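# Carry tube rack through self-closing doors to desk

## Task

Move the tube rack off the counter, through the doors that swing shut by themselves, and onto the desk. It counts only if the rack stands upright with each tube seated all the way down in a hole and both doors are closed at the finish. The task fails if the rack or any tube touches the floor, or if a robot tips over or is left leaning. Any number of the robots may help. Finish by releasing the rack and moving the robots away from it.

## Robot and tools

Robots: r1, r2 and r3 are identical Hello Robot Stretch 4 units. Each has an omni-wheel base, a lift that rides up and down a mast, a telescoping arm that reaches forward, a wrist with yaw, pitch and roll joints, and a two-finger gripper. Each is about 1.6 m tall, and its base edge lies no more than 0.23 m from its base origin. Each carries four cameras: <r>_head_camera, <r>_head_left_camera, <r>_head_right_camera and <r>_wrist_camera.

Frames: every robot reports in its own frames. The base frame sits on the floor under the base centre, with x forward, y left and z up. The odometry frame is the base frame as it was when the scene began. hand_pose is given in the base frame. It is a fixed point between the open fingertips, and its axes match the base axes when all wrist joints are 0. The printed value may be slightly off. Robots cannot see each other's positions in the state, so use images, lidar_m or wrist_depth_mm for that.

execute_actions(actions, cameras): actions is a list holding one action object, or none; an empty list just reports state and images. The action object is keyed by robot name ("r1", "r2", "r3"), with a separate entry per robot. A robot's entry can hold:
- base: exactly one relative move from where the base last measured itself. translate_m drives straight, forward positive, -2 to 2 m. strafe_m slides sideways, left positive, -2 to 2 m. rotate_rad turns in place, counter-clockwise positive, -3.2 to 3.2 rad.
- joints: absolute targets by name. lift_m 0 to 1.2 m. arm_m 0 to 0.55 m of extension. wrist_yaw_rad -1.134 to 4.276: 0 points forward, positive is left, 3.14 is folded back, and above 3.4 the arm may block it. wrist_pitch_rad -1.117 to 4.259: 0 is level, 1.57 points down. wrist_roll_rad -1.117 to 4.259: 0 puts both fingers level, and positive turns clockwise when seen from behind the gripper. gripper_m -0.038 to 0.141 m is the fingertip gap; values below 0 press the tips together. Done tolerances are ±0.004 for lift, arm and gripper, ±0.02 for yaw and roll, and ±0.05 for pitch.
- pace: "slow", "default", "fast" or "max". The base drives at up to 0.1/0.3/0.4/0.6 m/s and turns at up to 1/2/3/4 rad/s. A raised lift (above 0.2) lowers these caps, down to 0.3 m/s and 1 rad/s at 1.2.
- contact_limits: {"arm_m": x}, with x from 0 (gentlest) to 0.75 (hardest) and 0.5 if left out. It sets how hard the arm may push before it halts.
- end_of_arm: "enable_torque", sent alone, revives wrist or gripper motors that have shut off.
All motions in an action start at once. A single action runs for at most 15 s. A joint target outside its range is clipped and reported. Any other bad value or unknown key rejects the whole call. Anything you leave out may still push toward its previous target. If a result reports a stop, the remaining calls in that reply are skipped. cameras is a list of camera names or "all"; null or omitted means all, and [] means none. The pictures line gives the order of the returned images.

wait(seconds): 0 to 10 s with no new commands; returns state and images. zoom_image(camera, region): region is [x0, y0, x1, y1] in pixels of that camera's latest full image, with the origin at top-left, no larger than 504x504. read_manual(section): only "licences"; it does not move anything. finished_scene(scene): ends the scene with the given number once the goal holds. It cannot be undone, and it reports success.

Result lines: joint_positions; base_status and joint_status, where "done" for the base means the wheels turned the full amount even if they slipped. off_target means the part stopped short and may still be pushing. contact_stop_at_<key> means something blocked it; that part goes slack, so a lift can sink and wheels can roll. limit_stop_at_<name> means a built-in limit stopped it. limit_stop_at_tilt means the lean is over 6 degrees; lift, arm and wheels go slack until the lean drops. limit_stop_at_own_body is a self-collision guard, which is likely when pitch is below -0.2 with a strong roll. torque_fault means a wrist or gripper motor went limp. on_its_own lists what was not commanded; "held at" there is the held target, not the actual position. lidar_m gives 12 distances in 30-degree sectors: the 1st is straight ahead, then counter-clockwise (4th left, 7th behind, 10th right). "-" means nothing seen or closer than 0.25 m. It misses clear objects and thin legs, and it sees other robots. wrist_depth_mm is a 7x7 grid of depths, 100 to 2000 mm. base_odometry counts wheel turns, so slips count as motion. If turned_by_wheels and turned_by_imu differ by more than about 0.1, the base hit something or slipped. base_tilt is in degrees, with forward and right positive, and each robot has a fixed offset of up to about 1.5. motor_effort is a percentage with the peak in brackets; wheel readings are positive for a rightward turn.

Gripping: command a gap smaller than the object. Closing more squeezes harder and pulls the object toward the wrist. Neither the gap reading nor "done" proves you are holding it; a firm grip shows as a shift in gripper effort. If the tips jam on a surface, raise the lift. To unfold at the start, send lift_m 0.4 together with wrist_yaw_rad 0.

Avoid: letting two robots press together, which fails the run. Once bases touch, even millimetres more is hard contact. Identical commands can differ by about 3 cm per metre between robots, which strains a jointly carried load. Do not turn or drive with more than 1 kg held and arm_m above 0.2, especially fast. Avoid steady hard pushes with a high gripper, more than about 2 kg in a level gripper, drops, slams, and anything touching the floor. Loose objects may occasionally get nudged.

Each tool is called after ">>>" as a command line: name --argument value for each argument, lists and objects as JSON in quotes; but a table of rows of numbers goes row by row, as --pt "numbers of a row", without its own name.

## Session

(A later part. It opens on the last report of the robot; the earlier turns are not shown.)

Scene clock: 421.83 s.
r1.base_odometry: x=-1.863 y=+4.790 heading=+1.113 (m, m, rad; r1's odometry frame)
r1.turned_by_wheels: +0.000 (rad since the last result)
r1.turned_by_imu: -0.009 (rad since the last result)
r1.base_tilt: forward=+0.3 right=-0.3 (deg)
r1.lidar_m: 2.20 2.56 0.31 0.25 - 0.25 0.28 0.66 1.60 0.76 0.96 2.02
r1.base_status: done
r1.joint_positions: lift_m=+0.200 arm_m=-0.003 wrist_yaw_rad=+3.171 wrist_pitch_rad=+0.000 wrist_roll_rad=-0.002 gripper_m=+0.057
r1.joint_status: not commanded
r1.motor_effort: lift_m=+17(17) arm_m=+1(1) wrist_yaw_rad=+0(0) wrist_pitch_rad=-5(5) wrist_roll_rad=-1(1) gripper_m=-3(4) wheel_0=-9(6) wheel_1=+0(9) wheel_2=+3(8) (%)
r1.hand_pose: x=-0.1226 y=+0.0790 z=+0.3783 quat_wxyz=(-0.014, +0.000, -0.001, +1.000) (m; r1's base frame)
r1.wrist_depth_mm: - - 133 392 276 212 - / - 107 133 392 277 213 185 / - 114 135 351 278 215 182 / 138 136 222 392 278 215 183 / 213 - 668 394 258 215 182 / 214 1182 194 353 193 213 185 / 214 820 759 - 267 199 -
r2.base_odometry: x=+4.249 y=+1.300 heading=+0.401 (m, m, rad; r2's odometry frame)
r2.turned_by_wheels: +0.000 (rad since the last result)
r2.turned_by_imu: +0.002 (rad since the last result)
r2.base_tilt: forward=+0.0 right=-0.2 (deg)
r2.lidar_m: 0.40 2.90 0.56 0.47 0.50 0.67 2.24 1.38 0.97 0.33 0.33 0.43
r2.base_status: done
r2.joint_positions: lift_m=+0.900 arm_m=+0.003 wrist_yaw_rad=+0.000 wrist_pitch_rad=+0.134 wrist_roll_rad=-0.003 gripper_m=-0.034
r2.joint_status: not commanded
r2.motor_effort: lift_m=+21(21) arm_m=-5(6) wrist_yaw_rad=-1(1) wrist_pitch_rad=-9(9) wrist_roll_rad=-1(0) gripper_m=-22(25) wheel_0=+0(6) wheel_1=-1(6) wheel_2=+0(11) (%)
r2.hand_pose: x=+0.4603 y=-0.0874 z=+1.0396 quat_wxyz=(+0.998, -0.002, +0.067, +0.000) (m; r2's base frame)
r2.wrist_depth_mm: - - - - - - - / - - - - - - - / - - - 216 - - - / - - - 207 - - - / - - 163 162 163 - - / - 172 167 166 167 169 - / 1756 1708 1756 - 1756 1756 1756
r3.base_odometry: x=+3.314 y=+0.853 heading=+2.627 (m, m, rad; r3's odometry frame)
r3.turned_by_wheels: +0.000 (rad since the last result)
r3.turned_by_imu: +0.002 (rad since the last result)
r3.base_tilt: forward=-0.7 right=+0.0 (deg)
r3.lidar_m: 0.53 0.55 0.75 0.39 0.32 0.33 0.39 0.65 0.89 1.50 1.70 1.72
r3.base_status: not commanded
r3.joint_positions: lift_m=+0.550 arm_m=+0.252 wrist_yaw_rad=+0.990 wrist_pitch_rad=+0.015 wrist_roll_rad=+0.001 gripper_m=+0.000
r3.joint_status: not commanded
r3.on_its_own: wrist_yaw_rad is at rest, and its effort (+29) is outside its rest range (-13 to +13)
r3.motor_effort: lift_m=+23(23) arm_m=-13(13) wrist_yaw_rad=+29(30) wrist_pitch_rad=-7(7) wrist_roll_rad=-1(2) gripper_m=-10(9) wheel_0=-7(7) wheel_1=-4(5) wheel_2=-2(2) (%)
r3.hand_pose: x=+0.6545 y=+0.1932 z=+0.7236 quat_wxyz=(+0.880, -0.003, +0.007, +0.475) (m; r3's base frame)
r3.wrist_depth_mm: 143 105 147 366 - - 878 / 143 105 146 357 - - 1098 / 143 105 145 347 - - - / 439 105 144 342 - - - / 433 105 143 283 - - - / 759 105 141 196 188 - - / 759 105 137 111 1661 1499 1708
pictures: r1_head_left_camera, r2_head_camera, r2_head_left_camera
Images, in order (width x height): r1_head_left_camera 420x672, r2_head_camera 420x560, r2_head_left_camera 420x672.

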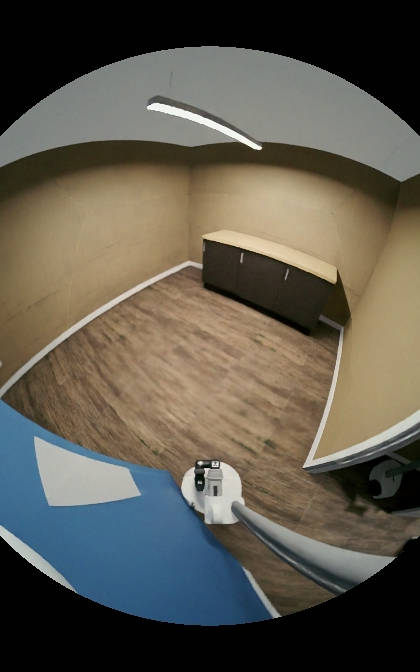

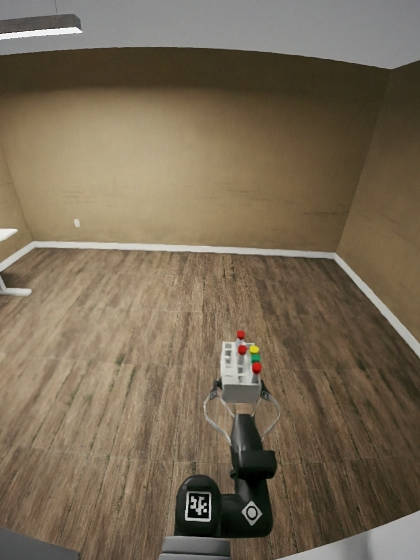

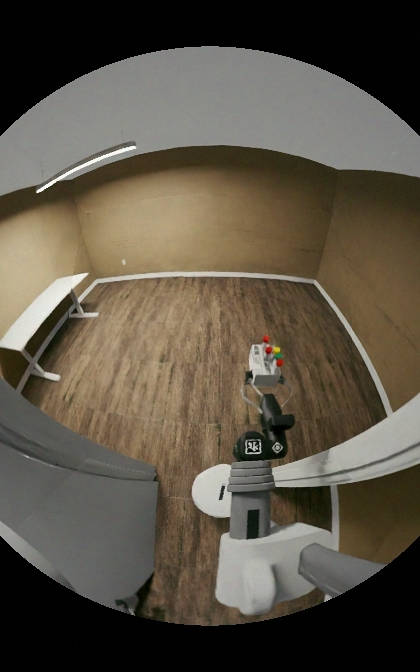

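>>> execute_actions --actions '[{"r1": {"base": {"rotate_rad": -2.23}}, "r2": {"base": {"translate_m": 0.5}, "pace": "fast"}}]' --cameras '["r1_head_camera"]'

Scene clock: 431.10 s.
r1.base_odometry: x=-1.863 y=+4.791 heading=-1.116 (m, m, rad; r1's odometry frame)
r1.turned_by_wheels: -2.229 (rad since the last result)
r1.turned_by_imu: -2.227 (rad since the last result)
r1.base_tilt: forward=+0.2 right=-0.3 (deg)
r1.lidar_m: 1.86 0.77 0.83 2.04 2.11 2.66 2.53 0.25 - 0.25 0.25 0.52
r1.base_status: done
r1.joint_positions: lift_m=+0.200 arm_m=-0.003 wrist_yaw_rad=+3.170 wrist_pitch_rad=+0.000 wrist_roll_rad=-0.002 gripper_m=+0.057
r1.joint_status: not commanded
r1.motor_effort: lift_m=+18(17) arm_m=+0(1) wrist_yaw_rad=+2(0) wrist_pitch_rad=-7(7) wrist_roll_rad=-2(0) gripper_m=-4(2) wheel_0=+8(9) wheel_1=-4(22) wheel_2=+7(24) (%)
r1.hand_pose: x=-0.1225 y=+0.0791 z=+0.3783 quat_wxyz=(-0.014, +0.000, -0.001, +1.000) (m; r1's base frame)
r1.wrist_depth_mm: - - 133 - - - - / - 107 134 - - - - / - 114 135 - - - - / 138 136 221 - - - - / 215 387 - - - - - / 213 375 193 1255 193 1255 1229 / 214 359 904 - 917 831 891
r2.base_odometry: x=+4.709 y=+1.496 heading=+0.402 (m, m, rad; r2's odometry frame)
r2.turned_by_wheels: +0.000 (rad since the last result)
r2.turned_by_imu: +0.002 (rad since the last result)
r2.base_tilt: forward=+0.0 right=-0.3 (deg)
r2.lidar_m: 0.42 2.87 2.08 1.47 0.63 0.68 1.47 0.45 0.48 1.32 2.03 0.41
r2.base_status: done
r2.joint_positions: lift_m=+0.900 arm_m=+0.003 wrist_yaw_rad=+0.000 wrist_pitch_rad=+0.134 wrist_roll_rad=-0.003 gripper_m=-0.034
r2.joint_status: not commanded
r2.motor_effort: lift_m=+21(21) arm_m=-6(6) wrist_yaw_rad=-1(1) wrist_pitch_rad=-9(8) wrist_roll_rad=-1(1) gripper_m=-21(25) wheel_0=-1(7) wheel_1=-2(5) wheel_2=+2(11) (%)
r2.hand_pose: x=+0.4603 y=-0.0874 z=+1.0396 quat_wxyz=(+0.998, -0.002, +0.067, +0.000) (m; r2's base frame)
r2.wrist_depth_mm: - - - - - - - / - - - - - - - / - - - 215 - - - / - - - 201 - - - / - - 163 162 163 - - / - 172 167 166 166 169 - / 1756 1756 1756 - 1708 1756 1708
r3.base_odometry: x=+3.314 y=+0.853 heading=+2.627 (m, m, rad; r3's odometry frame)
r3.turned_by_wheels: +0.000 (rad since the last result)
r3.turned_by_imu: +0.001 (rad since the last result)
r3.base_tilt: forward=-0.7 right=+0.1 (deg)
r3.lidar_m: 0.54 0.55 0.76 0.39 0.31 0.33 0.39 0.65 0.89 1.49 1.71 1.73
r3.base_status: not commanded
r3.joint_positions: lift_m=+0.550 arm_m=+0.252 wrist_yaw_rad=+0.990 wrist_pitch_rad=+0.015 wrist_roll_rad=+0.001 gripper_m=+0.000
r3.joint_status: not commanded
r3.on_its_own: wrist_yaw_rad is at rest, and its effort (+31) is outside its rest range (-13 to +13)
r3.motor_effort: lift_m=+23(23) arm_m=-12(13) wrist_yaw_rad=+31(29) wrist_pitch_rad=-6(5) wrist_roll_rad=+0(1) gripper_m=-10(10) wheel_0=-7(8) wheel_1=-5(5) wheel_2=-2(2) (%)
r3.hand_pose: x=+0.6545 y=+0.1932 z=+0.7236 quat_wxyz=(+0.880, -0.003, +0.007, +0.475) (m; r3's base frame)
r3.wrist_depth_mm: 143 105 147 362 - - - / 143 105 146 357 - - - / 143 105 145 347 - - - / 436 105 144 342 - - - / 433 105 143 283 - - - / 768 105 142 196 188 - - / 759 105 137 111 1661 1160 1537
pictures: r1_head_camera
Images, in order (width x height): r1_head_camera 420x560.

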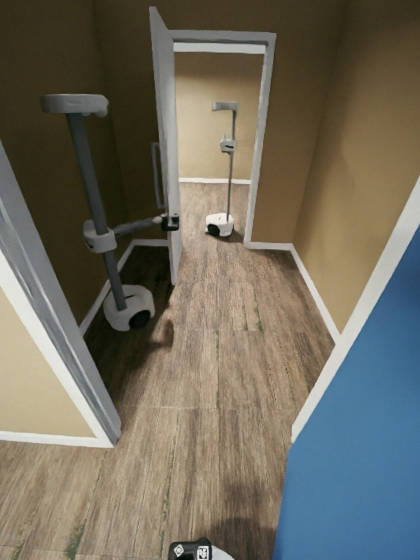

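>>> execute_actions --actions '[{"r1": {"base": {"translate_m": 0.5}}, "r2": {"base": {"rotate_rad": 1.2}}}]' --cameras '["r1_wrist_camera"]'

>>> execute_actions --actions '[{"r1": {"base": {"translate_m": 0.55}, "pace": "slow"}, "r2": {"base": {"translate_m": 1.5}, "pace": "fast"}}]' --cameras '["r1_wrist_camera", "r2_head_camera", "r2_wrist_camera"]'

Scene clock: 437.37 s.
r1.base_odometry: x=-1.643 y=+4.342 heading=-1.117 (m, m, rad; r1's odometry frame)
r1.turned_by_wheels: -0.001 (rad since the last result)
r1.turned_by_imu: -0.006 (rad since the last result)
r1.base_tilt: forward=+0.3 right=-0.3 (deg)
r1.lidar_m: 1.41 1.12 0.51 0.51 2.11 0.37 0.25 - 0.25 0.25 0.50 1.49
r1.base_status: done
r1.joint_positions: lift_m=+0.200 arm_m=-0.003 wrist_yaw_rad=+3.170 wrist_pitch_rad=+0.000 wrist_roll_rad=-0.002 gripper_m=+0.057
r1.joint_status: not commanded
r1.motor_effort: lift_m=+17(17) arm_m=+0(0) wrist_yaw_rad=+0(0) wrist_pitch_rad=-6(6) wrist_roll_rad=+1(0) gripper_m=-1(2) wheel_0=+6(10) wheel_1=-23(25) wheel_2=+8(14) (%)
r1.hand_pose: x=-0.1225 y=+0.0791 z=+0.3783 quat_wxyz=(-0.014, +0.000, -0.001, +1.000) (m; r1's base frame)
r1.wrist_depth_mm: - - 134 430 530 - - / - 107 134 430 525 - - / - 114 135 436 535 - - / 138 136 222 436 535 - - / 215 317 353 436 535 - - / 215 310 194 430 192 1229 1229 / 214 304 362 - 569 831 891
r2.base_odometry: x=+4.709 y=+1.496 heading=+1.601 (m, m, rad; r2's odometry frame)
r2.turned_by_wheels: +1.200 (rad since the last result)
r2.turned_by_imu: +1.194 (rad since the last result)
r2.base_tilt: forward=+0.0 right=-0.3 (deg)
r2.lidar_m: 0.41 0.92 0.63 0.84 2.41 0.47 0.58 1.98 2.14 2.81 2.77 0.43
r2.base_status: done
r2.joint_positions: lift_m=+0.900 arm_m=+0.003 wrist_yaw_rad=+0.000 wrist_pitch_rad=+0.134 wrist_roll_rad=-0.003 gripper_m=-0.034
r2.joint_status: not commanded
r2.motor_effort: lift_m=+20(21) arm_m=-5(6) wrist_yaw_rad=-2(1) wrist_pitch_rad=-9(9) wrist_roll_rad=+0(0) gripper_m=-20(19) wheel_0=-2(5) wheel_1=-1(7) wheel_2=+1(7) (%)
r2.hand_pose: x=+0.4603 y=-0.0873 z=+1.0397 quat_wxyz=(+0.998, -0.002, +0.067, +0.000) (m; r2's base frame)
r2.wrist_depth_mm: 1863 - - - - - - / 1808 - - - - - - / 1661 - - 216 - - - / 1708 - - 201 - - - / 1618 - 163 162 163 - - / 1537 171 167 166 167 169 - / 1281 1756 1756 - 1708 1708 1756
r3.base_odometry: x=+3.314 y=+0.853 heading=+2.627 (m, m, rad; r3's odometry frame)
r3.turned_by_wheels: +0.000 (rad since the last result)
r3.turned_by_imu: +0.001 (rad since the last result)
r3.base_tilt: forward=-0.7 right=+0.0 (deg)
r3.lidar_m: 0.52 0.54 0.76 0.40 0.31 0.33 0.37 0.66 0.89 1.10 1.70 1.72
r3.base_status: not commanded
r3.joint_positions: lift_m=+0.550 arm_m=+0.252 wrist_yaw_rad=+0.990 wrist_pitch_rad=+0.015 wrist_roll_rad=+0.001 gripper_m=+0.000
r3.joint_status: not commanded
r3.on_its_own: wrist_yaw_rad is at rest, and its effort (+29) is outside its rest range (-13 to +13)
r3.motor_effort: lift_m=+23(23) arm_m=-13(13) wrist_yaw_rad=+29(29) wrist_pitch_rad=-5(6) wrist_roll_rad=-3(2) gripper_m=-6(10) wheel_0=-8(8) wheel_1=-5(5) wheel_2=-2(2) (%)
r3.hand_pose: x=+0.6545 y=+0.1932 z=+0.7236 quat_wxyz=(+0.880, -0.003, +0.007, +0.475) (m; r3's base frame)
r3.wrist_depth_mm: 143 105 147 364 - - - / 143 105 147 355 - 1430 - / 143 105 145 347 - - - / 430 105 144 340 - - - / 433 105 143 283 - - - / 750 105 142 197 188 - - / 759 105 137 111 1756 1160 1537
pictures: r1_wrist_camera
Images, in order (width x height): r1_wrist_camera 616x392.

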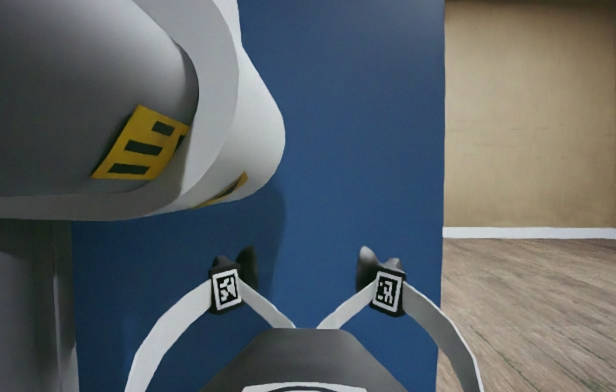

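Scene clock: 444.17 s.
r1.base_odometry: x=-1.402 y=+3.847 heading=-1.117 (m, m, rad; r1's odometry frame)
r1.turned_by_wheels: +0.000 (rad since the last result)
r1.turned_by_imu: -0.005 (rad since the last result)
r1.base_tilt: forward=+0.2 right=-0.2 (deg)
r1.lidar_m: 1.52 0.72 0.69 1.02 0.57 0.41 0.38 0.40 0.55 1.02 1.06 1.43
r1.base_status: done
r1.joint_positions: lift_m=+0.200 arm_m=-0.003 wrist_yaw_rad=+3.170 wrist_pitch_rad=+0.000 wrist_roll_rad=-0.002 gripper_m=+0.057
r1.joint_status: not commanded
r1.motor_effort: lift_m=+17(17) arm_m=+0(1) wrist_yaw_rad=+1(1) wrist_pitch_rad=-8(5) wrist_roll_rad=-2(2) gripper_m=-2(4) wheel_0=+3(5) wheel_1=+3(22) wheel_2=-3(5) (%)
r1.hand_pose: x=-0.1225 y=+0.0791 z=+0.3784 quat_wxyz=(-0.014, +0.000, -0.001, +1.000) (m; r1's base frame)
r1.wrist_depth_mm: - - 133 500 496 492 488 / - 107 134 500 496 492 488 / - 114 135 500 500 496 492 / 138 136 221 504 504 500 492 / 215 517 512 508 508 500 496 / 214 517 194 508 193 504 496 / 214 525 521 - 508 500 496
r2.base_odometry: x=+4.663 y=+2.995 heading=+1.602 (m, m, rad; r2's odometry frame)
r2.turned_by_wheels: +0.000 (rad since the last result)
r2.turned_by_imu: +0.001 (rad since the last result)
r2.base_tilt: forward=+0.0 right=-0.3 (deg)
r2.lidar_m: 0.41 0.58 0.64 0.93 0.90 1.00 1.95 3.37 2.79 2.23 2.20 0.41
r2.base_status: done
r2.joint_positions: lift_m=+0.900 arm_m=+0.003 wrist_yaw_rad=+0.000 wrist_pitch_rad=+0.134 wrist_roll_rad=-0.003 gripper_m=-0.034
r2.joint_status: not commanded
r2.motor_effort: lift_m=+20(20) arm_m=-5(5) wrist_yaw_rad=-2(3) wrist_pitch_rad=-9(9) wrist_roll_rad=-2(0) gripper_m=-22(21) wheel_0=+1(6) wheel_1=+1(6) wheel_2=+2(12) (%)
r2.hand_pose: x=+0.4603 y=-0.0874 z=+1.0397 quat_wxyz=(+0.998, -0.002, +0.067, +0.000) (m; r2's base frame)
r2.wrist_depth_mm: 960 1042 1118 1205 1336 1499 1618 / 976 1042 1138 1255 1366 1537 1756 / 991 1078 1160 217 1430 1576 1808 / 991 1078 1160 200 1430 1661 1808 / 1042 1098 164 162 163 1618 1863 / 866 172 167 166 167 169 842 / 634 615 621 - 615 647 1661
r3.base_odometry: x=+3.314 y=+0.853 heading=+2.627 (m, m, rad; r3's odometry frame)
r3.turned_by_wheels: +0.000 (rad since the last result)
r3.turned_by_imu: +0.001 (rad since the last result)
r3.base_tilt: forward=-0.7 right=+0.0 (deg)
r3.lidar_m: 0.54 0.54 0.76 0.42 0.33 0.33 0.39 0.65 0.88 0.70 0.73 1.73
r3.base_status: not commanded
r3.joint_positions: lift_m=+0.550 arm_m=+0.252 wrist_yaw_rad=+0.990 wrist_pitch_rad=+0.015 wrist_roll_rad=+0.001 gripper_m=+0.000
r3.joint_status: not commanded
r3.on_its_own: wrist_yaw_rad is at rest, and its effort (+30) is outside its rest range (-13 to +13)
r3.motor_effort: lift_m=+22(23) arm_m=-13(12) wrist_yaw_rad=+30(31) wrist_pitch_rad=-5(7) wrist_roll_rad=-1(2) gripper_m=-9(10) wheel_0=-8(8) wheel_1=-5(5) wheel_2=-2(2) (%)
r3.hand_pose: x=+0.6545 y=+0.1932 z=+0.7236 quat_wxyz=(+0.880, -0.003, +0.007, +0.475) (m; r3's base frame)
r3.wrist_depth_mm: 143 105 147 364 - - - / 143 105 146 357 - - - / 143 105 145 349 - - - / 433 105 144 340 - - - / 430 105 143 283 - - - / 750 105 142 196 188 - - / 759 105 137 111 1708 1499 1708
pictures: r1_wrist_camera, r2_head_camera, r2_wrist_camera
Images, in order (width x height): r1_wrist_camera 616x392, r2_head_camera 420x560, r2_wrist_camera 616x392.

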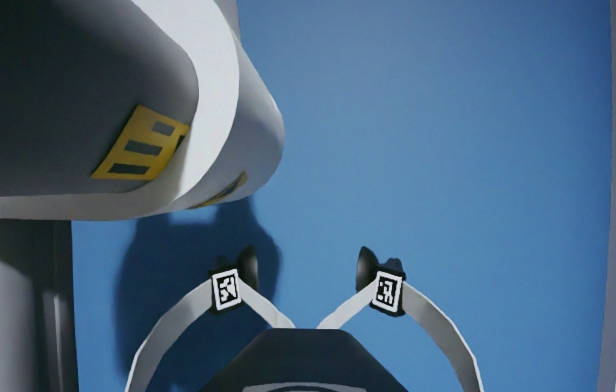

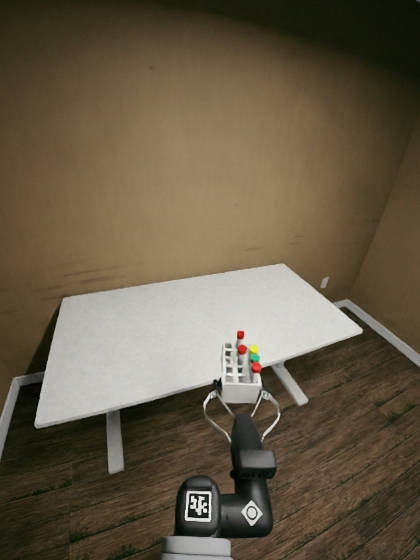

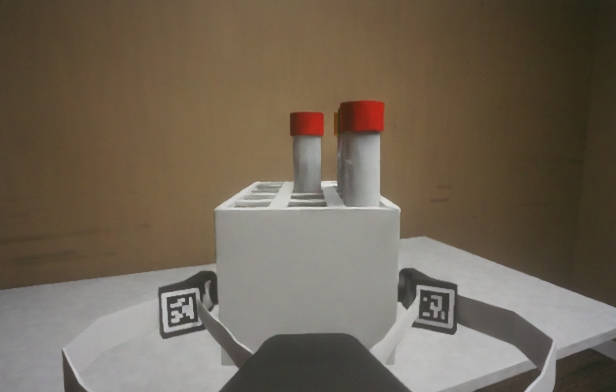

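>>> execute_actions --actions '[{"r1": {"base": {"translate_m": 1.4}, "pace": "max"}, "r2": {"base": {"translate_m": 0.15}, "joints": {"arm_m": 0.25, "lift_m": 0.69}}}]' --cameras '["r1_head_left_camera", "r2_head_camera", "r2_wrist_camera"]'

Scene clock: 463.00 s.
r1.base_odometry: x=-0.788 y=+2.589 heading=-1.117 (m, m, rad; r1's odometry frame)
r1.turned_by_wheels: +0.000 (rad since the last result)
r1.turned_by_imu: -0.009 (rad since the last result)
r1.base_tilt: forward=+0.3 right=-0.3 (deg)
r1.lidar_m: 3.75 0.58 0.39 0.38 0.38 0.47 1.77 1.48 1.06 1.00 0.72 0.63
r1.base_status: done
r1.joint_positions: lift_m=+0.200 arm_m=-0.003 wrist_yaw_rad=+3.170 wrist_pitch_rad=+0.000 wrist_roll_rad=-0.002 gripper_m=+0.057
r1.joint_status: not commanded
r1.motor_effort: lift_m=+17(17) arm_m=+0(1) wrist_yaw_rad=+1(1) wrist_pitch_rad=-7(7) wrist_roll_rad=-1(1) gripper_m=-2(3) wheel_0=-1(9) wheel_1=+1(10) wheel_2=+1(16) (%)
r1.hand_pose: x=-0.1225 y=+0.0791 z=+0.3784 quat_wxyz=(-0.014, +0.000, -0.001, +1.000) (m; r1's base frame)
r1.wrist_depth_mm: - - 133 1808 1808 1308 569 / - 107 133 1863 1808 1756 976 / - 114 135 1863 1863 1756 991 / 138 136 222 1863 1808 1756 707 / 214 1756 1808 1863 1808 1756 654 / 214 1229 194 1255 193 891 585 / 214 820 904 - 917 788 585
r2.base_odometry: x=+4.658 y=+3.145 heading=+1.602 (m, m, rad; r2's odometry frame)
r2.turned_by_wheels: +0.000 (rad since the last result)
r2.turned_by_imu: +0.002 (rad since the last result)
r2.base_tilt: forward=+0.0 right=-0.2 (deg)
r2.lidar_m: 0.46 0.45 0.50 0.97 0.97 1.04 2.11 3.51 2.74 2.18 2.14 0.57
r2.base_status: done
r2.joint_positions: lift_m=+0.690 arm_m=+0.249 wrist_yaw_rad=+0.000 wrist_pitch_rad=+0.134 wrist_roll_rad=-0.003 gripper_m=-0.034
r2.joint_status: all done
r2.motor_effort: lift_m=+17(21) arm_m=+6(6) wrist_yaw_rad=-2(0) wrist_pitch_rad=-9(10) wrist_roll_rad=-1(1) gripper_m=-26(24) wheel_0=+1(4) wheel_1=+1(5) wheel_2=+0(8) (%)
r2.hand_pose: x=+0.7058 y=-0.0874 z=+0.8300 quat_wxyz=(+0.998, -0.002, +0.067, +0.000) (m; r2's base frame)
r2.wrist_depth_mm: 661 715 778 854 946 1042 1160 / 676 723 798 866 960 1078 1182 / 691 750 809 216 976 1118 1229 / 699 768 820 201 976 1098 1281 / 621 621 163 162 163 603 597 / 410 171 167 166 167 168 402 / 300 294 294 - 293 303 287
r3.base_odometry: x=+3.314 y=+0.853 heading=+2.627 (m, m, rad; r3's odometry frame)
r3.turned_by_wheels: +0.000 (rad since the last result)
r3.turned_by_imu: +0.001 (rad since the last result)
r3.base_tilt: forward=-0.7 right=+0.0 (deg)
r3.lidar_m: 0.52 0.53 0.76 0.40 0.31 0.34 0.36 0.66 0.87 1.09 1.70 1.72
r3.base_status: not commanded
r3.joint_positions: lift_m=+0.550 arm_m=+0.252 wrist_yaw_rad=+0.990 wrist_pitch_rad=+0.015 wrist_roll_rad=+0.001 gripper_m=+0.000
r3.joint_status: not commanded
r3.on_its_own: wrist_yaw_rad is at rest, and its effort (+29) is outside its rest range (-13 to +13)
r3.motor_effort: lift_m=+23(23) arm_m=-12(13) wrist_yaw_rad=+29(32) wrist_pitch_rad=-6(6) wrist_roll_rad=-2(0) gripper_m=-6(10) wheel_0=-7(8) wheel_1=-5(5) wheel_2=-2(2) (%)
r3.hand_pose: x=+0.6545 y=+0.1932 z=+0.7236 quat_wxyz=(+0.880, -0.003, +0.007, +0.475) (m; r3's base frame)
r3.wrist_depth_mm: 143 105 147 364 - - - / 144 105 146 355 - - - / 143 105 145 347 - - - / 436 105 144 342 - - - / 433 105 143 283 - - - / 759 105 142 196 189 - - / 759 105 137 111 1661 1499 1756
pictures: r1_head_left_camera, r2_head_camera, r2_wrist_camera
Images, in order (width x height): r1_head_left_camera 420x672, r2_head_camera 420x560, r2_wrist_camera 616x392.

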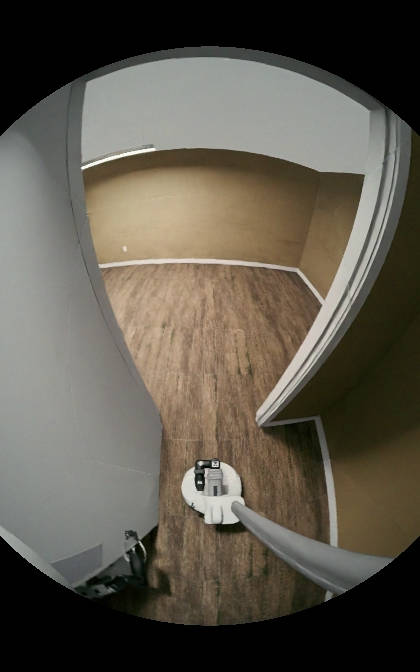

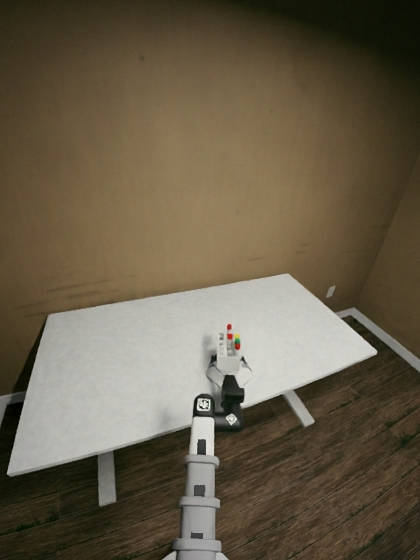

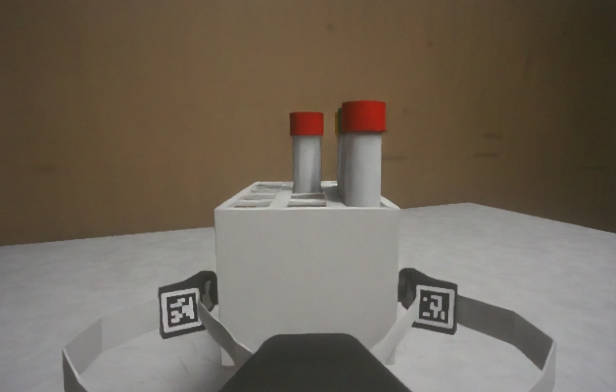

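>>> execute_actions --actions '[{"r1": {"base": {"strafe_m": 0.17}}, "r2": {"joints": {"wrist_pitch_rad": 0.19, "lift_m": 0.64}, "pace": "slow"}}]' --cameras '["r2_wrist_camera"]'

Scene clock: 472.67 s.
r1.base_odometry: x=-0.635 y=+2.664 heading=-1.117 (m, m, rad; r1's odometry frame)
r1.turned_by_wheels: +0.000 (rad since the last result)
r1.turned_by_imu: -0.002 (rad since the last result)
r1.base_tilt: forward=+0.2 right=-0.4 (deg)
r1.lidar_m: 3.76 0.33 0.25 - 0.25 0.27 0.49 1.74 1.22 1.17 0.74 0.80
r1.base_status: done
r1.joint_positions: lift_m=+0.200 arm_m=-0.003 wrist_yaw_rad=+3.170 wrist_pitch_rad=+0.000 wrist_roll_rad=-0.002 gripper_m=+0.057
r1.joint_status: not commanded
r1.motor_effort: lift_m=+17(17) arm_m=+1(1) wrist_yaw_rad=+0(1) wrist_pitch_rad=-7(5) wrist_roll_rad=+0(0) gripper_m=-3(3) wheel_0=+0(14) wheel_1=-1(12) wheel_2=+0(0) (%)
r1.hand_pose: x=-0.1225 y=+0.0791 z=+0.3784 quat_wxyz=(-0.014, +0.000, -0.001, +1.000) (m; r1's base frame)
r1.wrist_depth_mm: - - 133 1808 597 301 216 / - 107 133 1863 1756 304 218 / - 114 135 1756 1708 306 219 / 138 136 222 1863 1756 304 218 / 214 1756 1863 1863 1756 303 217 / 214 1205 193 1255 193 297 216 / 214 809 891 - 866 255 213
r2.base_odometry: x=+4.658 y=+3.145 heading=+1.602 (m, m, rad; r2's odometry frame)
r2.turned_by_wheels: +0.000 (rad since the last result)
r2.turned_by_imu: +0.001 (rad since the last result)
r2.base_tilt: forward=+0.0 right=-0.3 (deg)
r2.lidar_m: 0.46 0.43 0.50 0.98 0.96 1.07 2.10 3.51 2.74 2.19 2.15 0.61
r2.base_status: not commanded
r2.joint_positions: lift_m=+0.640 arm_m=+0.249 wrist_yaw_rad=+0.000 wrist_pitch_rad=+0.193 wrist_roll_rad=-0.003 gripper_m=-0.034
r2.joint_status: all done
r2.motor_effort: lift_m=+17(19) arm_m=+6(6) wrist_yaw_rad=-1(1) wrist_pitch_rad=-8(8) wrist_roll_rad=-1(0) gripper_m=-26(28) wheel_0=+1(1) wheel_1=+1(0) wheel_2=+0(0) (%)
r2.hand_pose: x=+0.7030 y=-0.0874 z=+0.7629 quat_wxyz=(+0.995, -0.002, +0.097, +0.000) (m; r2's base frame)
r2.wrist_depth_mm: 654 699 768 831 917 1008 1160 / 668 732 788 866 946 1042 1205 / 691 750 809 218 991 1098 1255 / 647 647 640 200 549 615 615 / 377 377 163 162 163 368 366 / 265 171 167 165 166 169 259 / 200 195 195 - 195 202 191
r3.base_odometry: x=+3.314 y=+0.853 heading=+2.627 (m, m, rad; r3's odometry frame)
r3.turned_by_wheels: +0.000 (rad since the last result)
r3.turned_by_imu: +0.000 (rad since the last result)
r3.base_tilt: forward=-0.7 right=+0.1 (deg)
r3.lidar_m: 0.53 0.54 0.72 0.41 0.33 0.33 0.39 0.64 0.89 1.12 1.68 1.74
r3.base_status: not commanded
r3.joint_positions: lift_m=+0.550 arm_m=+0.252 wrist_yaw_rad=+0.990 wrist_pitch_rad=+0.015 wrist_roll_rad=+0.001 gripper_m=+0.000
r3.joint_status: not commanded
r3.on_its_own: wrist_yaw_rad is at rest, and its effort (+28) is outside its rest range (-13 to +13)
r3.motor_effort: lift_m=+23(23) arm_m=-13(13) wrist_yaw_rad=+28(31) wrist_pitch_rad=-6(5) wrist_roll_rad=-1(1) gripper_m=-9(9) wheel_0=-7(8) wheel_1=-5(4) wheel_2=-2(2) (%)
r3.hand_pose: x=+0.6545 y=+0.1932 z=+0.7236 quat_wxyz=(+0.880, -0.003, +0.007, +0.475) (m; r3's base frame)
r3.wrist_depth_mm: 143 105 147 364 - - - / 143 105 146 357 - - - / 143 105 145 347 - - - / 436 105 144 342 - - - / 433 105 143 283 - - - / 750 105 141 197 189 - - / 759 105 137 111 1708 1499 1708
pictures: r2_wrist_camera
Images, in order (width x height): r2_wrist_camera 616x392.

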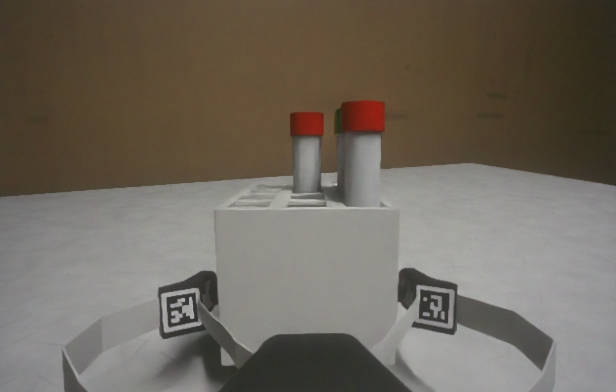

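>>> execute_actions --actions '[{"r2": {"joints": {"lift_m": 0.629}, "pace": "slow"}, "r3": {"joints": {"wrist_yaw_rad": 0.25}}}]' --cameras '["r2_wrist_camera"]'

>>> execute_actions --actions '[{"r2": {"joints": {"gripper_m": 0.14}}, "r3": {"joints": {"arm_m": 0.0}}}]' --cameras '["r2_wrist_camera", "r3_head_camera"]'

Scene clock: 478.17 s.
r1.base_odometry: x=-0.635 y=+2.664 heading=-1.117 (m, m, rad; r1's odometry frame)
r1.turned_by_wheels: +0.000 (rad since the last result)
r1.turned_by_imu: -0.002 (rad since the last result)
r1.base_tilt: forward=+0.3 right=-0.3 (deg)
r1.lidar_m: 3.75 0.31 0.25 - 0.25 0.25 0.30 1.73 1.24 1.17 0.74 0.79
r1.base_status: not commanded
r1.joint_positions: lift_m=+0.200 arm_m=-0.003 wrist_yaw_rad=+3.170 wrist_pitch_rad=+0.000 wrist_roll_rad=-0.002 gripper_m=+0.057
r1.joint_status: not commanded
r1.motor_effort: lift_m=+17(17) arm_m=+0(1) wrist_yaw_rad=+1(2) wrist_pitch_rad=-6(6) wrist_roll_rad=-4(0) gripper_m=-3(1) wheel_0=-4(9) wheel_1=+4(7) wheel_2=+0(1) (%)
r1.hand_pose: x=-0.1225 y=+0.0791 z=+0.3784 quat_wxyz=(-0.014, +0.000, -0.001, +1.000) (m; r1's base frame)
r1.wrist_depth_mm: - - 134 1863 591 246 - / - 107 134 1808 1708 249 187 / - 114 135 1863 1708 249 182 / 138 136 221 1863 1756 249 182 / 213 1808 1863 1921 375 247 182 / 215 1205 193 1255 193 243 185 / 214 820 891 - 404 211 -
r2.base_odometry: x=+4.658 y=+3.145 heading=+1.602 (m, m, rad; r2's odometry frame)
r2.turned_by_wheels: +0.000 (rad since the last result)
r2.turned_by_imu: +0.001 (rad since the last result)
r2.base_tilt: forward=+0.0 right=-0.3 (deg)
r2.lidar_m: 0.45 0.44 0.50 0.97 0.95 1.08 2.09 3.49 2.72 2.18 2.15 0.59
r2.base_status: not commanded
r2.joint_positions: lift_m=+0.629 arm_m=+0.249 wrist_yaw_rad=+0.000 wrist_pitch_rad=+0.194 wrist_roll_rad=-0.003 gripper_m=-0.034
r2.joint_status: all done
r2.motor_effort: lift_m=+17(15) arm_m=+6(5) wrist_yaw_rad=-1(2) wrist_pitch_rad=-8(9) wrist_roll_rad=+0(0) gripper_m=-23(23) wheel_0=+1(1) wheel_1=+0(1) wheel_2=+0(0) (%)
r2.hand_pose: x=+0.7030 y=-0.0874 z=+0.7519 quat_wxyz=(+0.995, -0.002, +0.097, +0.000) (m; r2's base frame)
r2.wrist_depth_mm: 661 699 759 831 904 1025 1138 / 668 723 788 866 931 1078 1205 / 683 750 809 217 991 1078 1255 / 597 591 591 200 504 569 564 / 345 347 164 162 163 338 336 / 243 171 167 166 167 169 238 / 183 180 180 - 179 185 152
r3.base_odometry: x=+3.314 y=+0.853 heading=+2.629 (m, m, rad; r3's odometry frame)
r3.turned_by_wheels: +0.001 (rad since the last result)
r3.turned_by_imu: +0.002 (rad since the last result)
r3.base_tilt: forward=-0.8 right=+0.0 (deg)
r3.lidar_m: 0.54 0.55 0.75 0.41 0.34 0.33 0.38 0.64 0.89 1.13 1.69 1.72
r3.base_status: not commanded
r3.joint_positions: lift_m=+0.550 arm_m=+0.252 wrist_yaw_rad=+0.250 wrist_pitch_rad=+0.015 wrist_roll_rad=+0.001 gripper_m=+0.000
r3.joint_status: all done
r3.motor_effort: lift_m=+23(23) arm_m=-9(12) wrist_yaw_rad=+0(30) wrist_pitch_rad=-6(6) wrist_roll_rad=-3(3) gripper_m=-2(8) wheel_0=+1(7) wheel_1=+0(5) wheel_2=+0(2) (%)
r3.hand_pose: x=+0.7236 y=-0.0132 z=+0.7236 quat_wxyz=(+0.992, +0.000, +0.008, +0.125) (m; r3's base frame)
r3.wrist_depth_mm: - - - 492 1430 1430 1182 / - - - 1255 1397 1430 1182 / - - - 1255 1430 1464 1182 / - - - 1255 1430 1464 1182 / - - - 1255 1397 1464 1229 / - - - 197 189 1499 1205 / 1708 1756 402 111 1397 1366 1205
pictures: r2_wrist_camera
Images, in order (width x height): r2_wrist_camera 616x392.

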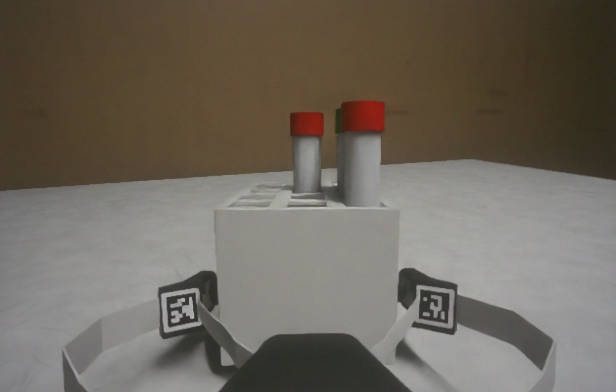

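Scene clock: 480.77 s.
r1.base_odometry: x=-0.635 y=+2.664 heading=-1.117 (m, m, rad; r1's odometry frame)
r1.turned_by_wheels: +0.000 (rad since the last result)
r1.turned_by_imu: -0.001 (rad since the last result)
r1.base_tilt: forward=+0.2 right=-0.2 (deg)
r1.lidar_m: 3.76 0.31 0.25 - 0.25 0.26 1.75 1.70 1.24 1.18 0.76 0.80
r1.base_status: not commanded
r1.joint_positions: lift_m=+0.200 arm_m=-0.003 wrist_yaw_rad=+3.170 wrist_pitch_rad=+0.000 wrist_roll_rad=-0.002 gripper_m=+0.057
r1.joint_status: not commanded
r1.motor_effort: lift_m=+17(17) arm_m=+0(1) wrist_yaw_rad=+1(2) wrist_pitch_rad=-4(6) wrist_roll_rad=-1(1) gripper_m=-3(2) wheel_0=-4(4) wheel_1=+3(4) wheel_2=+0(0) (%)
r1.hand_pose: x=-0.1225 y=+0.0791 z=+0.3784 quat_wxyz=(-0.014, +0.000, -0.001, +1.000) (m; r1's base frame)
r1.wrist_depth_mm: - - 133 1808 676 245 - / - 107 134 1863 1756 247 187 / - 114 135 1808 1708 248 182 / 138 136 221 1756 1756 248 182 / 215 1808 1921 1808 375 248 182 / 215 1205 193 1255 192 243 185 / 214 820 891 - 404 211 -
r2.base_odometry: x=+4.658 y=+3.145 heading=+1.602 (m, m, rad; r2's odometry frame)
r2.turned_by_wheels: +0.000 (rad since the last result)
r2.turned_by_imu: +0.001 (rad since the last result)
r2.base_tilt: forward=+0.0 right=-0.3 (deg)
r2.lidar_m: 0.46 0.44 0.47 0.98 0.95 1.06 2.08 3.48 2.73 2.18 2.15 0.57
r2.base_status: not commanded
r2.joint_positions: lift_m=+0.629 arm_m=+0.249 wrist_yaw_rad=+0.000 wrist_pitch_rad=+0.193 wrist_roll_rad=-0.003 gripper_m=+0.140
r2.joint_status: all done
r2.motor_effort: lift_m=+16(16) arm_m=+6(6) wrist_yaw_rad=-1(2) wrist_pitch_rad=-6(7) wrist_roll_rad=-1(1) gripper_m=+0(27) wheel_0=+1(1) wheel_1=+0(0) wheel_2=+0(0) (%)
r2.hand_pose: x=+0.7031 y=-0.0874 z=+0.7522 quat_wxyz=(+0.995, -0.002, +0.096, +0.000) (m; r2's base frame)
r2.wrist_depth_mm: 654 707 768 842 917 1008 1138 / 676 723 778 854 946 1078 1182 / 691 741 809 842 976 1098 1255 / 609 597 591 236 517 574 574 / 351 349 300 190 224 342 340 / 244 220 202 196 200 217 240 / 189 189 190 - 189 180 186
r3.base_odometry: x=+3.314 y=+0.853 heading=+2.629 (m, m, rad; r3's odometry frame)
r3.turned_by_wheels: +0.000 (rad since the last result)
r3.turned_by_imu: +0.000 (rad since the last result)
r3.base_tilt: forward=-0.7 right=+0.0 (deg)
r3.lidar_m: 0.57 0.56 0.73 0.41 0.34 0.32 0.38 0.67 0.87 1.11 1.71 1.73
r3.base_status: not commanded
r3.joint_positions: lift_m=+0.550 arm_m=+0.002 wrist_yaw_rad=+0.250 wrist_pitch_rad=+0.015 wrist_roll_rad=+0.001 gripper_m=+0.000
r3.joint_status: all done
r3.motor_effort: lift_m=+23(23) arm_m=-10(9) wrist_yaw_rad=+3(2) wrist_pitch_rad=-6(6) wrist_roll_rad=-2(2) gripper_m=-4(6) wheel_0=+1(1) wheel_1=+0(1) wheel_2=-1(0) (%)
r3.hand_pose: x=+0.4737 y=-0.0133 z=+0.7236 quat_wxyz=(+0.992, +0.000, +0.008, +0.125) (m; r3's base frame)
r3.wrist_depth_mm: 991 442 364 - 1661 1618 1366 / 991 442 366 - 1661 1661 1336 / 991 368 368 - 1661 1661 1366 / 976 580 355 - 1618 1708 1397 / 976 676 355 - 1618 1661 1366 / 991 691 347 197 189 1661 1366 / 991 699 345 111 1576 1499 1366
pictures: r2_wrist_camera, r3_head_camera
Images, in order (width x height): r2_wrist_camera 616x392, r3_head_camera 420x560.

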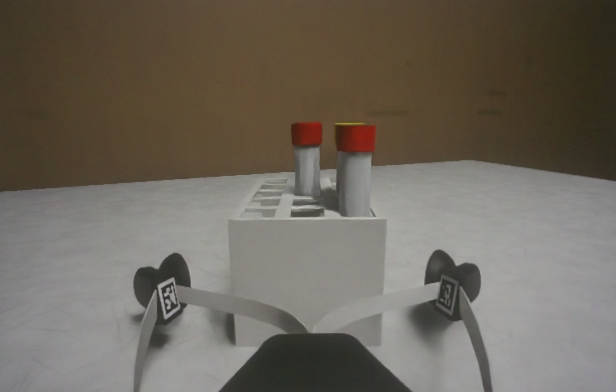

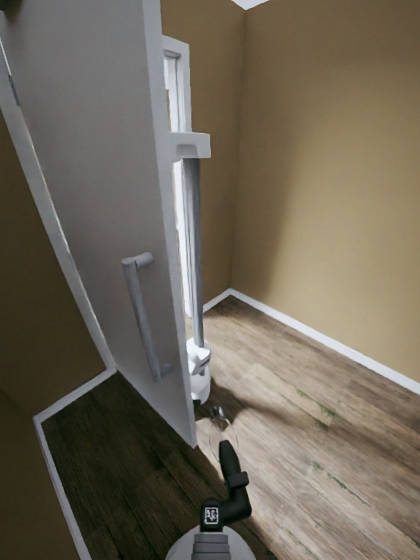

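>>> execute_actions --actions '[{"r1": {"base": {"strafe_m": -0.22}}, "r2": {"base": {"translate_m": -0.2}, "joints": {"arm_m": 0.0}}}]' --cameras '[]'

>>> execute_actions --actions '[{"r1": {"base": {"translate_m": 0.92}}}]' --cameras '["r2_wrist_camera", "r2_head_camera", "r3_head_camera", "r3_head_right_camera", "r1_wrist_camera"]'

Scene clock: 490.80 s.
r1.base_odometry: x=-0.833 y=+2.567 heading=-1.117 (m, m, rad; r1's odometry frame)
r1.turned_by_wheels: +0.000 (rad since the last result)
r1.turned_by_imu: -0.004 (rad since the last result)
r1.base_tilt: forward=+0.2 right=-0.2 (deg)
r1.lidar_m: 3.74 0.60 0.26 0.25 - 0.25 1.77 1.40 0.99 0.96 0.72 0.61
r1.base_status: done
r1.joint_positions: lift_m=+0.200 arm_m=-0.003 wrist_yaw_rad=+3.170 wrist_pitch_rad=+0.000 wrist_roll_rad=-0.002 gripper_m=+0.057
r1.joint_status: not commanded
r1.motor_effort: lift_m=+17(17) arm_m=+0(1) wrist_yaw_rad=+2(2) wrist_pitch_rad=-6(6) wrist_roll_rad=+0(0) gripper_m=-2(3) wheel_0=-5(10) wheel_1=+3(9) wheel_2=+1(7) (%)
r1.hand_pose: x=-0.1225 y=+0.0791 z=+0.3784 quat_wxyz=(-0.014, +0.000, -0.001, +1.000) (m; r1's base frame)
r1.wrist_depth_mm: - - 133 1808 296 212 - / - 107 133 1808 297 213 179 / - 114 135 1863 298 214 180 / 138 136 222 1863 300 214 177 / 213 1756 1756 1808 268 214 180 / 216 1182 194 1255 193 213 179 / 214 820 904 - 281 195 -
r2.base_odometry: x=+4.665 y=+2.945 heading=+1.602 (m, m, rad; r2's odometry frame)
r2.turned_by_wheels: +0.000 (rad since the last result)
r2.turned_by_imu: +0.003 (rad since the last result)
r2.base_tilt: forward=+0.0 right=-0.3 (deg)
r2.lidar_m: 0.65 0.62 0.71 0.90 0.88 0.98 1.89 3.33 2.85 2.25 2.23 0.81
r2.base_status: done
r2.joint_positions: lift_m=+0.629 arm_m=+0.004 wrist_yaw_rad=+0.000 wrist_pitch_rad=+0.192 wrist_roll_rad=-0.003 gripper_m=+0.140
r2.joint_status: all done
joint sent to its limit — the command would take r2.arm_m past its lower limit, so that joint was sent only as far as its limit.
r2.motor_effort: lift_m=+17(17) arm_m=-6(7) wrist_yaw_rad=-1(2) wrist_pitch_rad=-5(5) wrist_roll_rad=+0(1) gripper_m=+0(1) wheel_0=-1(6) wheel_1=+0(5) wheel_2=+0(9) (%)
r2.hand_pose: x=+0.4576 y=-0.0875 z=+0.7523 quat_wxyz=(+0.995, -0.002, +0.096, +0.000) (m; r2's base frame)
r2.wrist_depth_mm: 976 1060 1138 1229 1366 1499 1708 / 1008 1078 1182 1281 1430 1576 1808 / 1025 1078 1205 1281 1397 1618 1921 / 615 615 603 591 683 809 1336 / 427 433 1255 1397 1576 1756 1921 / 1118 1182 1281 1430 1464 1499 1618 / 1118 1205 1229 - 1281 1182 1255
r3.base_odometry: x=+3.314 y=+0.853 heading=+2.629 (m, m, rad; r3's odometry frame)
r3.turned_by_wheels: +0.000 (rad since the last result)
r3.turned_by_imu: +0.001 (rad since the last result)
r3.base_tilt: forward=-0.7 right=+0.0 (deg)
r3.lidar_m: 0.75 0.93 0.72 0.42 0.34 0.33 0.38 0.64 0.89 1.11 1.71 1.72
r3.base_status: not commanded
r3.joint_positions: lift_m=+0.550 arm_m=+0.002 wrist_yaw_rad=+0.250 wrist_pitch_rad=+0.015 wrist_roll_rad=+0.001 gripper_m=+0.000
r3.joint_status: not commanded
r3.motor_effort: lift_m=+23(23) arm_m=-9(10) wrist_yaw_rad=+1(1) wrist_pitch_rad=-6(6) wrist_roll_rad=-3(0) gripper_m=-5(5) wheel_0=+1(1) wheel_1=+0(0) wheel_2=-1(0) (%)
r3.hand_pose: x=+0.4737 y=-0.0133 z=+0.7236 quat_wxyz=(+0.992, +0.000, +0.008, +0.125) (m; r3's base frame)
r3.wrist_depth_mm: 976 960 750 627 574 1661 1366 / 991 960 759 627 580 1661 1366 / 991 946 768 634 580 1661 1366 / 976 946 768 634 580 1661 1366 / 976 976 768 634 580 1708 1336 / 991 976 759 197 189 1708 1366 / 991 976 715 111 559 732 1366
pictures: none
No camera images: the call's "cameras" was empty. Leave "cameras" out to get every camera's image.

Scene clock: 495.37 s.
r1.base_odometry: x=-0.429 y=+1.740 heading=-1.116 (m, m, rad; r1's odometry frame)
r1.turned_by_wheels: +0.001 (rad since the last result)
r1.turned_by_imu: -0.006 (rad since the last result)
r1.base_tilt: forward=+0.3 right=-0.2 (deg)
r1.lidar_m: 2.85 2.94 1.24 1.14 0.56 0.46 0.46 0.47 0.43 1.01 2.06 2.79
r1.base_status: done
r1.joint_positions: lift_m=+0.200 arm_m=-0.003 wrist_yaw_rad=+3.170 wrist_pitch_rad=+0.000 wrist_roll_rad=-0.002 gripper_m=+0.057
r1.joint_status: not commanded
r1.motor_effort: lift_m=+17(17) arm_m=+0(1) wrist_yaw_rad=+1(1) wrist_pitch_rad=-6(7) wrist_roll_rad=-2(1) gripper_m=-3(3) wheel_0=+3(4) wheel_1=+4(12) wheel_2=+0(6) (%)
r1.hand_pose: x=-0.1225 y=+0.0791 z=+0.3784 quat_wxyz=(-0.014, +0.000, -0.001, +1.000) (m; r1's base frame)
r1.wrist_depth_mm: - - 133 591 544 504 477 / - 107 133 591 544 504 480 / - 114 135 569 549 508 480 / 138 136 221 591 549 512 480 / 214 715 640 591 544 512 484 / 214 707 193 585 192 512 484 / 214 723 661 - 549 504 484
r2.base_odometry: x=+4.665 y=+2.945 heading=+1.602 (m, m, rad; r2's odometry frame)
r2.turned_by_wheels: +0.000 (rad since the last result)
r2.turned_by_imu: +0.001 (rad since the last result)
r2.base_tilt: forward=+0.0 right=-0.3 (deg)
r2.lidar_m: 0.64 0.63 0.69 0.91 0.89 0.98 1.25 3.33 2.84 2.26 2.22 0.78
r2.base_status: not commanded
r2.joint_positions: lift_m=+0.629 arm_m=+0.004 wrist_yaw_rad=+0.000 wrist_pitch_rad=+0.192 wrist_roll_rad=-0.003 gripper_m=+0.140
r2.joint_status: not commanded
r2.motor_effort: lift_m=+17(17) arm_m=-6(6) wrist_yaw_rad=-2(1) wrist_pitch_rad=-6(5) wrist_roll_rad=-1(1) gripper_m=+0(0) wheel_0=-1(1) wheel_1=+0(0) wheel_2=+0(0) (%)
r2.hand_pose: x=+0.4576 y=-0.0875 z=+0.7523 quat_wxyz=(+0.995, -0.002, +0.096, +0.000) (m; r2's base frame)
r2.wrist_depth_mm: 991 1042 1138 1229 1397 1499 1708 / 1008 1098 1160 1281 1430 1576 1756 / 1025 1098 1205 1281 1397 1618 1808 / 615 609 609 597 691 809 1336 / 427 430 1281 1397 1499 1808 1921 / 1118 1205 1308 1397 1464 1397 1576 / 1160 1205 1255 - 1255 1205 1229
r3.base_odometry: x=+3.314 y=+0.853 heading=+2.629 (m, m, rad; r3's odometry frame)
r3.turned_by_wheels: +0.000 (rad since the last result)
r3.turned_by_imu: +0.000 (rad since the last result)
r3.base_tilt: forward=-0.7 right=+0.0 (deg)
r3.lidar_m: 1.38 1.31 0.73 0.39 0.34 0.32 0.38 0.66 0.90 1.10 1.72 1.73
r3.base_status: not commanded
r3.joint_positions: lift_m=+0.550 arm_m=+0.002 wrist_yaw_rad=+0.250 wrist_pitch_rad=+0.015 wrist_roll_rad=+0.001 gripper_m=+0.000
r3.joint_status: not commanded
r3.motor_effort: lift_m=+23(23) arm_m=-9(9) wrist_yaw_rad=+2(1) wrist_pitch_rad=-4(6) wrist_roll_rad=-1(3) gripper_m=-6(7) wheel_0=+1(1) wheel_1=+0(1) wheel_2=-1(0) (%)
r3.hand_pose: x=+0.4737 y=-0.0133 z=+0.7236 quat_wxyz=(+0.992, +0.000, +0.008, +0.125) (m; r3's base frame)
r3.wrist_depth_mm: 976 1078 1138 1205 1661 1661 1397 / 991 1078 1118 1205 1618 1661 1366 / 991 1060 1138 1205 1618 1618 1366 / 991 1098 1138 1182 1661 1661 1366 / 991 1060 1138 1229 1661 1661 1366 / 1008 1078 1118 198 189 1661 1397 / 991 1078 1118 111 1397 1537 1366
pictures: r1_wrist_camera, r2_head_camera, r2_wrist_camera, r3_head_camera, r3_head_right_camera
Images, in order (width x height): r1_wrist_camera 616x392, r2_head_camera 420x560, r2_wrist_camera 616x392, r3_head_camera 420x560, r3_head_right_camera 420x672.

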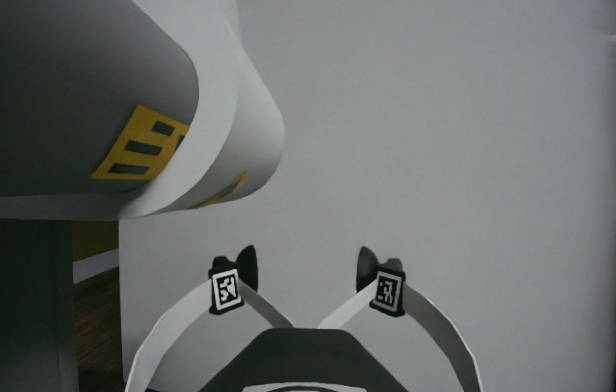

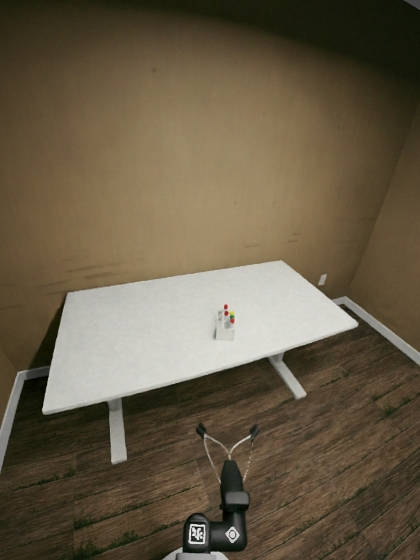

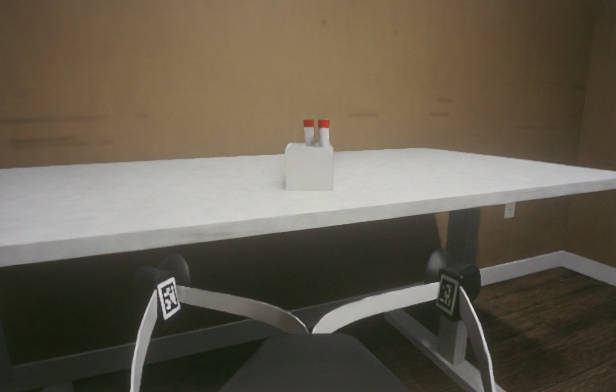

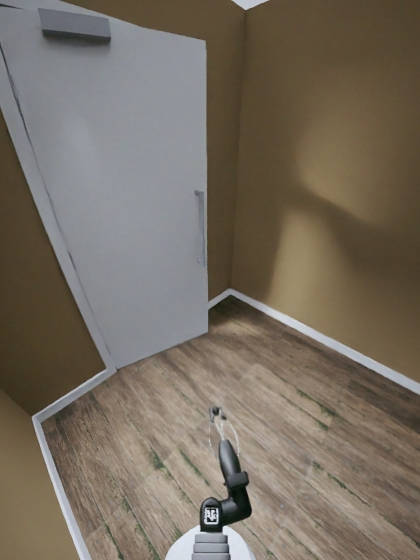

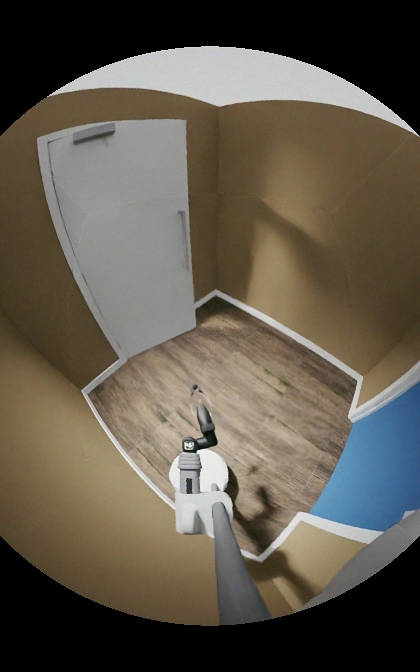

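>>> execute_actions --actions '[]' --cameras '["r3_head_camera", "r1_wrist_camera", "r2_wrist_camera"]'

Scene clock: 497.77 s.
r1.base_odometry: x=-0.429 y=+1.740 heading=-1.116 (m, m, rad; r1's odometry frame)
r1.turned_by_wheels: +0.000 (rad since the last result)
r1.turned_by_imu: -0.001 (rad since the last result)
r1.base_tilt: forward=+0.3 right=-0.3 (deg)
r1.lidar_m: 2.85 2.94 1.24 1.15 0.54 0.39 0.38 0.39 0.42 1.03 2.06 2.78
r1.base_status: done
r1.joint_positions: lift_m=+0.200 arm_m=-0.003 wrist_yaw_rad=+3.170 wrist_pitch_rad=+0.000 wrist_roll_rad=-0.002 gripper_m=+0.057
r1.joint_status: not commanded
r1.motor_effort: lift_m=+17(17) arm_m=+1(1) wrist_yaw_rad=+1(1) wrist_pitch_rad=-6(7) wrist_roll_rad=-1(1) gripper_m=-4(3) wheel_0=+3(4) wheel_1=+4(12) wheel_2=+0(6) (%)
r1.hand_pose: x=-0.1225 y=+0.0791 z=+0.3784 quat_wxyz=(-0.014, +0.000, -0.001, +1.000) (m; r1's base frame)
r1.wrist_depth_mm: - - 133 484 477 462 452 / - 107 134 488 480 469 459 / - 114 135 488 484 466 455 / 138 136 222 492 480 469 459 / 213 517 504 492 480 473 462 / 214 521 194 492 193 473 462 / 213 521 517 - 484 469 466
r2.base_odometry: x=+4.665 y=+2.945 heading=+1.602 (m, m, rad; r2's odometry frame)
r2.turned_by_wheels: +0.000 (rad since the last result)
r2.turned_by_imu: +0.001 (rad since the last result)
r2.base_tilt: forward=+0.0 right=-0.3 (deg)
r2.lidar_m: 0.63 0.62 0.72 0.89 0.88 0.95 1.24 3.32 2.83 2.24 2.23 0.81
r2.base_status: not commanded
r2.joint_positions: lift_m=+0.629 arm_m=+0.004 wrist_yaw_rad=+0.000 wrist_pitch_rad=+0.192 wrist_roll_rad=-0.003 gripper_m=+0.140
r2.joint_status: not commanded
r2.motor_effort: lift_m=+17(17) arm_m=-6(6) wrist_yaw_rad=-1(1) wrist_pitch_rad=-5(5) wrist_roll_rad=+1(1) gripper_m=+3(0) wheel_0=-1(1) wheel_1=+0(0) wheel_2=+0(0) (%)
r2.hand_pose: x=+0.4576 y=-0.0875 z=+0.7523 quat_wxyz=(+0.995, -0.002, +0.096, +0.000) (m; r2's base frame)
r2.wrist_depth_mm: 976 1042 1118 1229 1366 1537 1708 / 1008 1078 1182 1281 1430 1576 1756 / 1025 1098 1182 1281 1397 1618 1808 / 615 615 603 603 691 820 1336 / 424 427 1281 1430 1576 1756 1921 / 1118 1160 1281 1430 1464 1430 1618 / 1160 1182 1255 - 1255 1160 1229
r3.base_odometry: x=+3.314 y=+0.853 heading=+2.629 (m, m, rad; r3's odometry frame)
r3.turned_by_wheels: +0.000 (rad since the last result)
r3.turned_by_imu: +0.000 (rad since the last result)
r3.base_tilt: forward=-0.7 right=+0.0 (deg)
r3.lidar_m: 1.50 1.30 0.75 0.39 0.32 0.33 0.38 0.68 0.89 1.12 1.71 1.72
r3.base_status: not commanded
r3.joint_positions: lift_m=+0.550 arm_m=+0.002 wrist_yaw_rad=+0.250 wrist_pitch_rad=+0.015 wrist_roll_rad=+0.001 gripper_m=+0.000
r3.joint_status: not commanded
r3.motor_effort: lift_m=+23(23) arm_m=-10(9) wrist_yaw_rad=+2(1) wrist_pitch_rad=-5(6) wrist_roll_rad=-2(3) gripper_m=-8(7) wheel_0=+1(1) wheel_1=+0(1) wheel_2=+0(0) (%)
r3.hand_pose: x=+0.4737 y=-0.0133 z=+0.7236 quat_wxyz=(+0.992, +0.000, +0.008, +0.125) (m; r3's base frame)
r3.wrist_depth_mm: 991 1098 1205 1366 1661 1618 1366 / 1008 1098 1205 1336 1661 1661 1366 / 976 1078 1182 1336 1661 1661 1366 / 991 1118 1205 1336 1661 1708 1366 / 991 1078 1205 1366 1618 1708 1366 / 991 1078 1160 197 189 1661 1397 / 991 1078 1182 111 1576 1464 1430
pictures: r1_wrist_camera, r2_wrist_camera, r3_head_camera
Images, in order (width x height): r1_wrist_camera 616x392, r2_wrist_camera 616x392, r3_head_camera 420x560.

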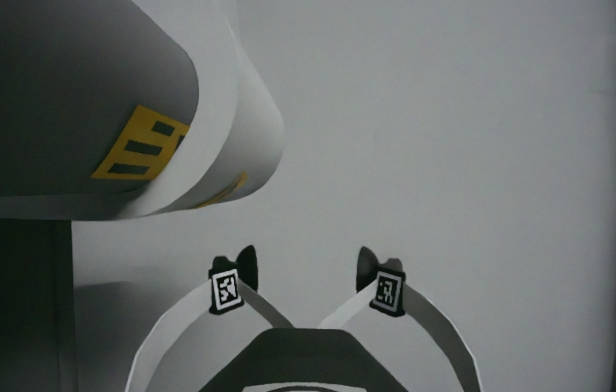

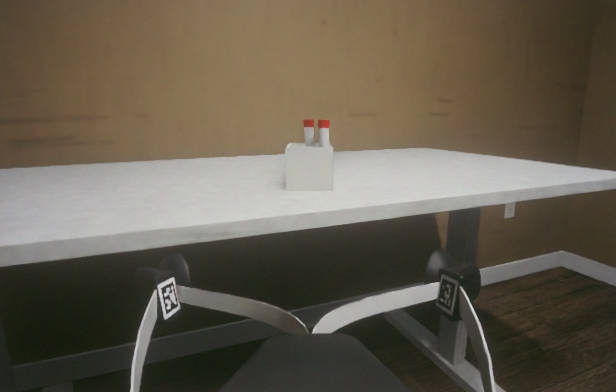

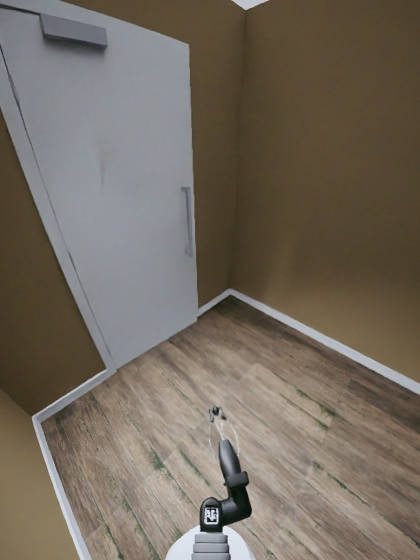

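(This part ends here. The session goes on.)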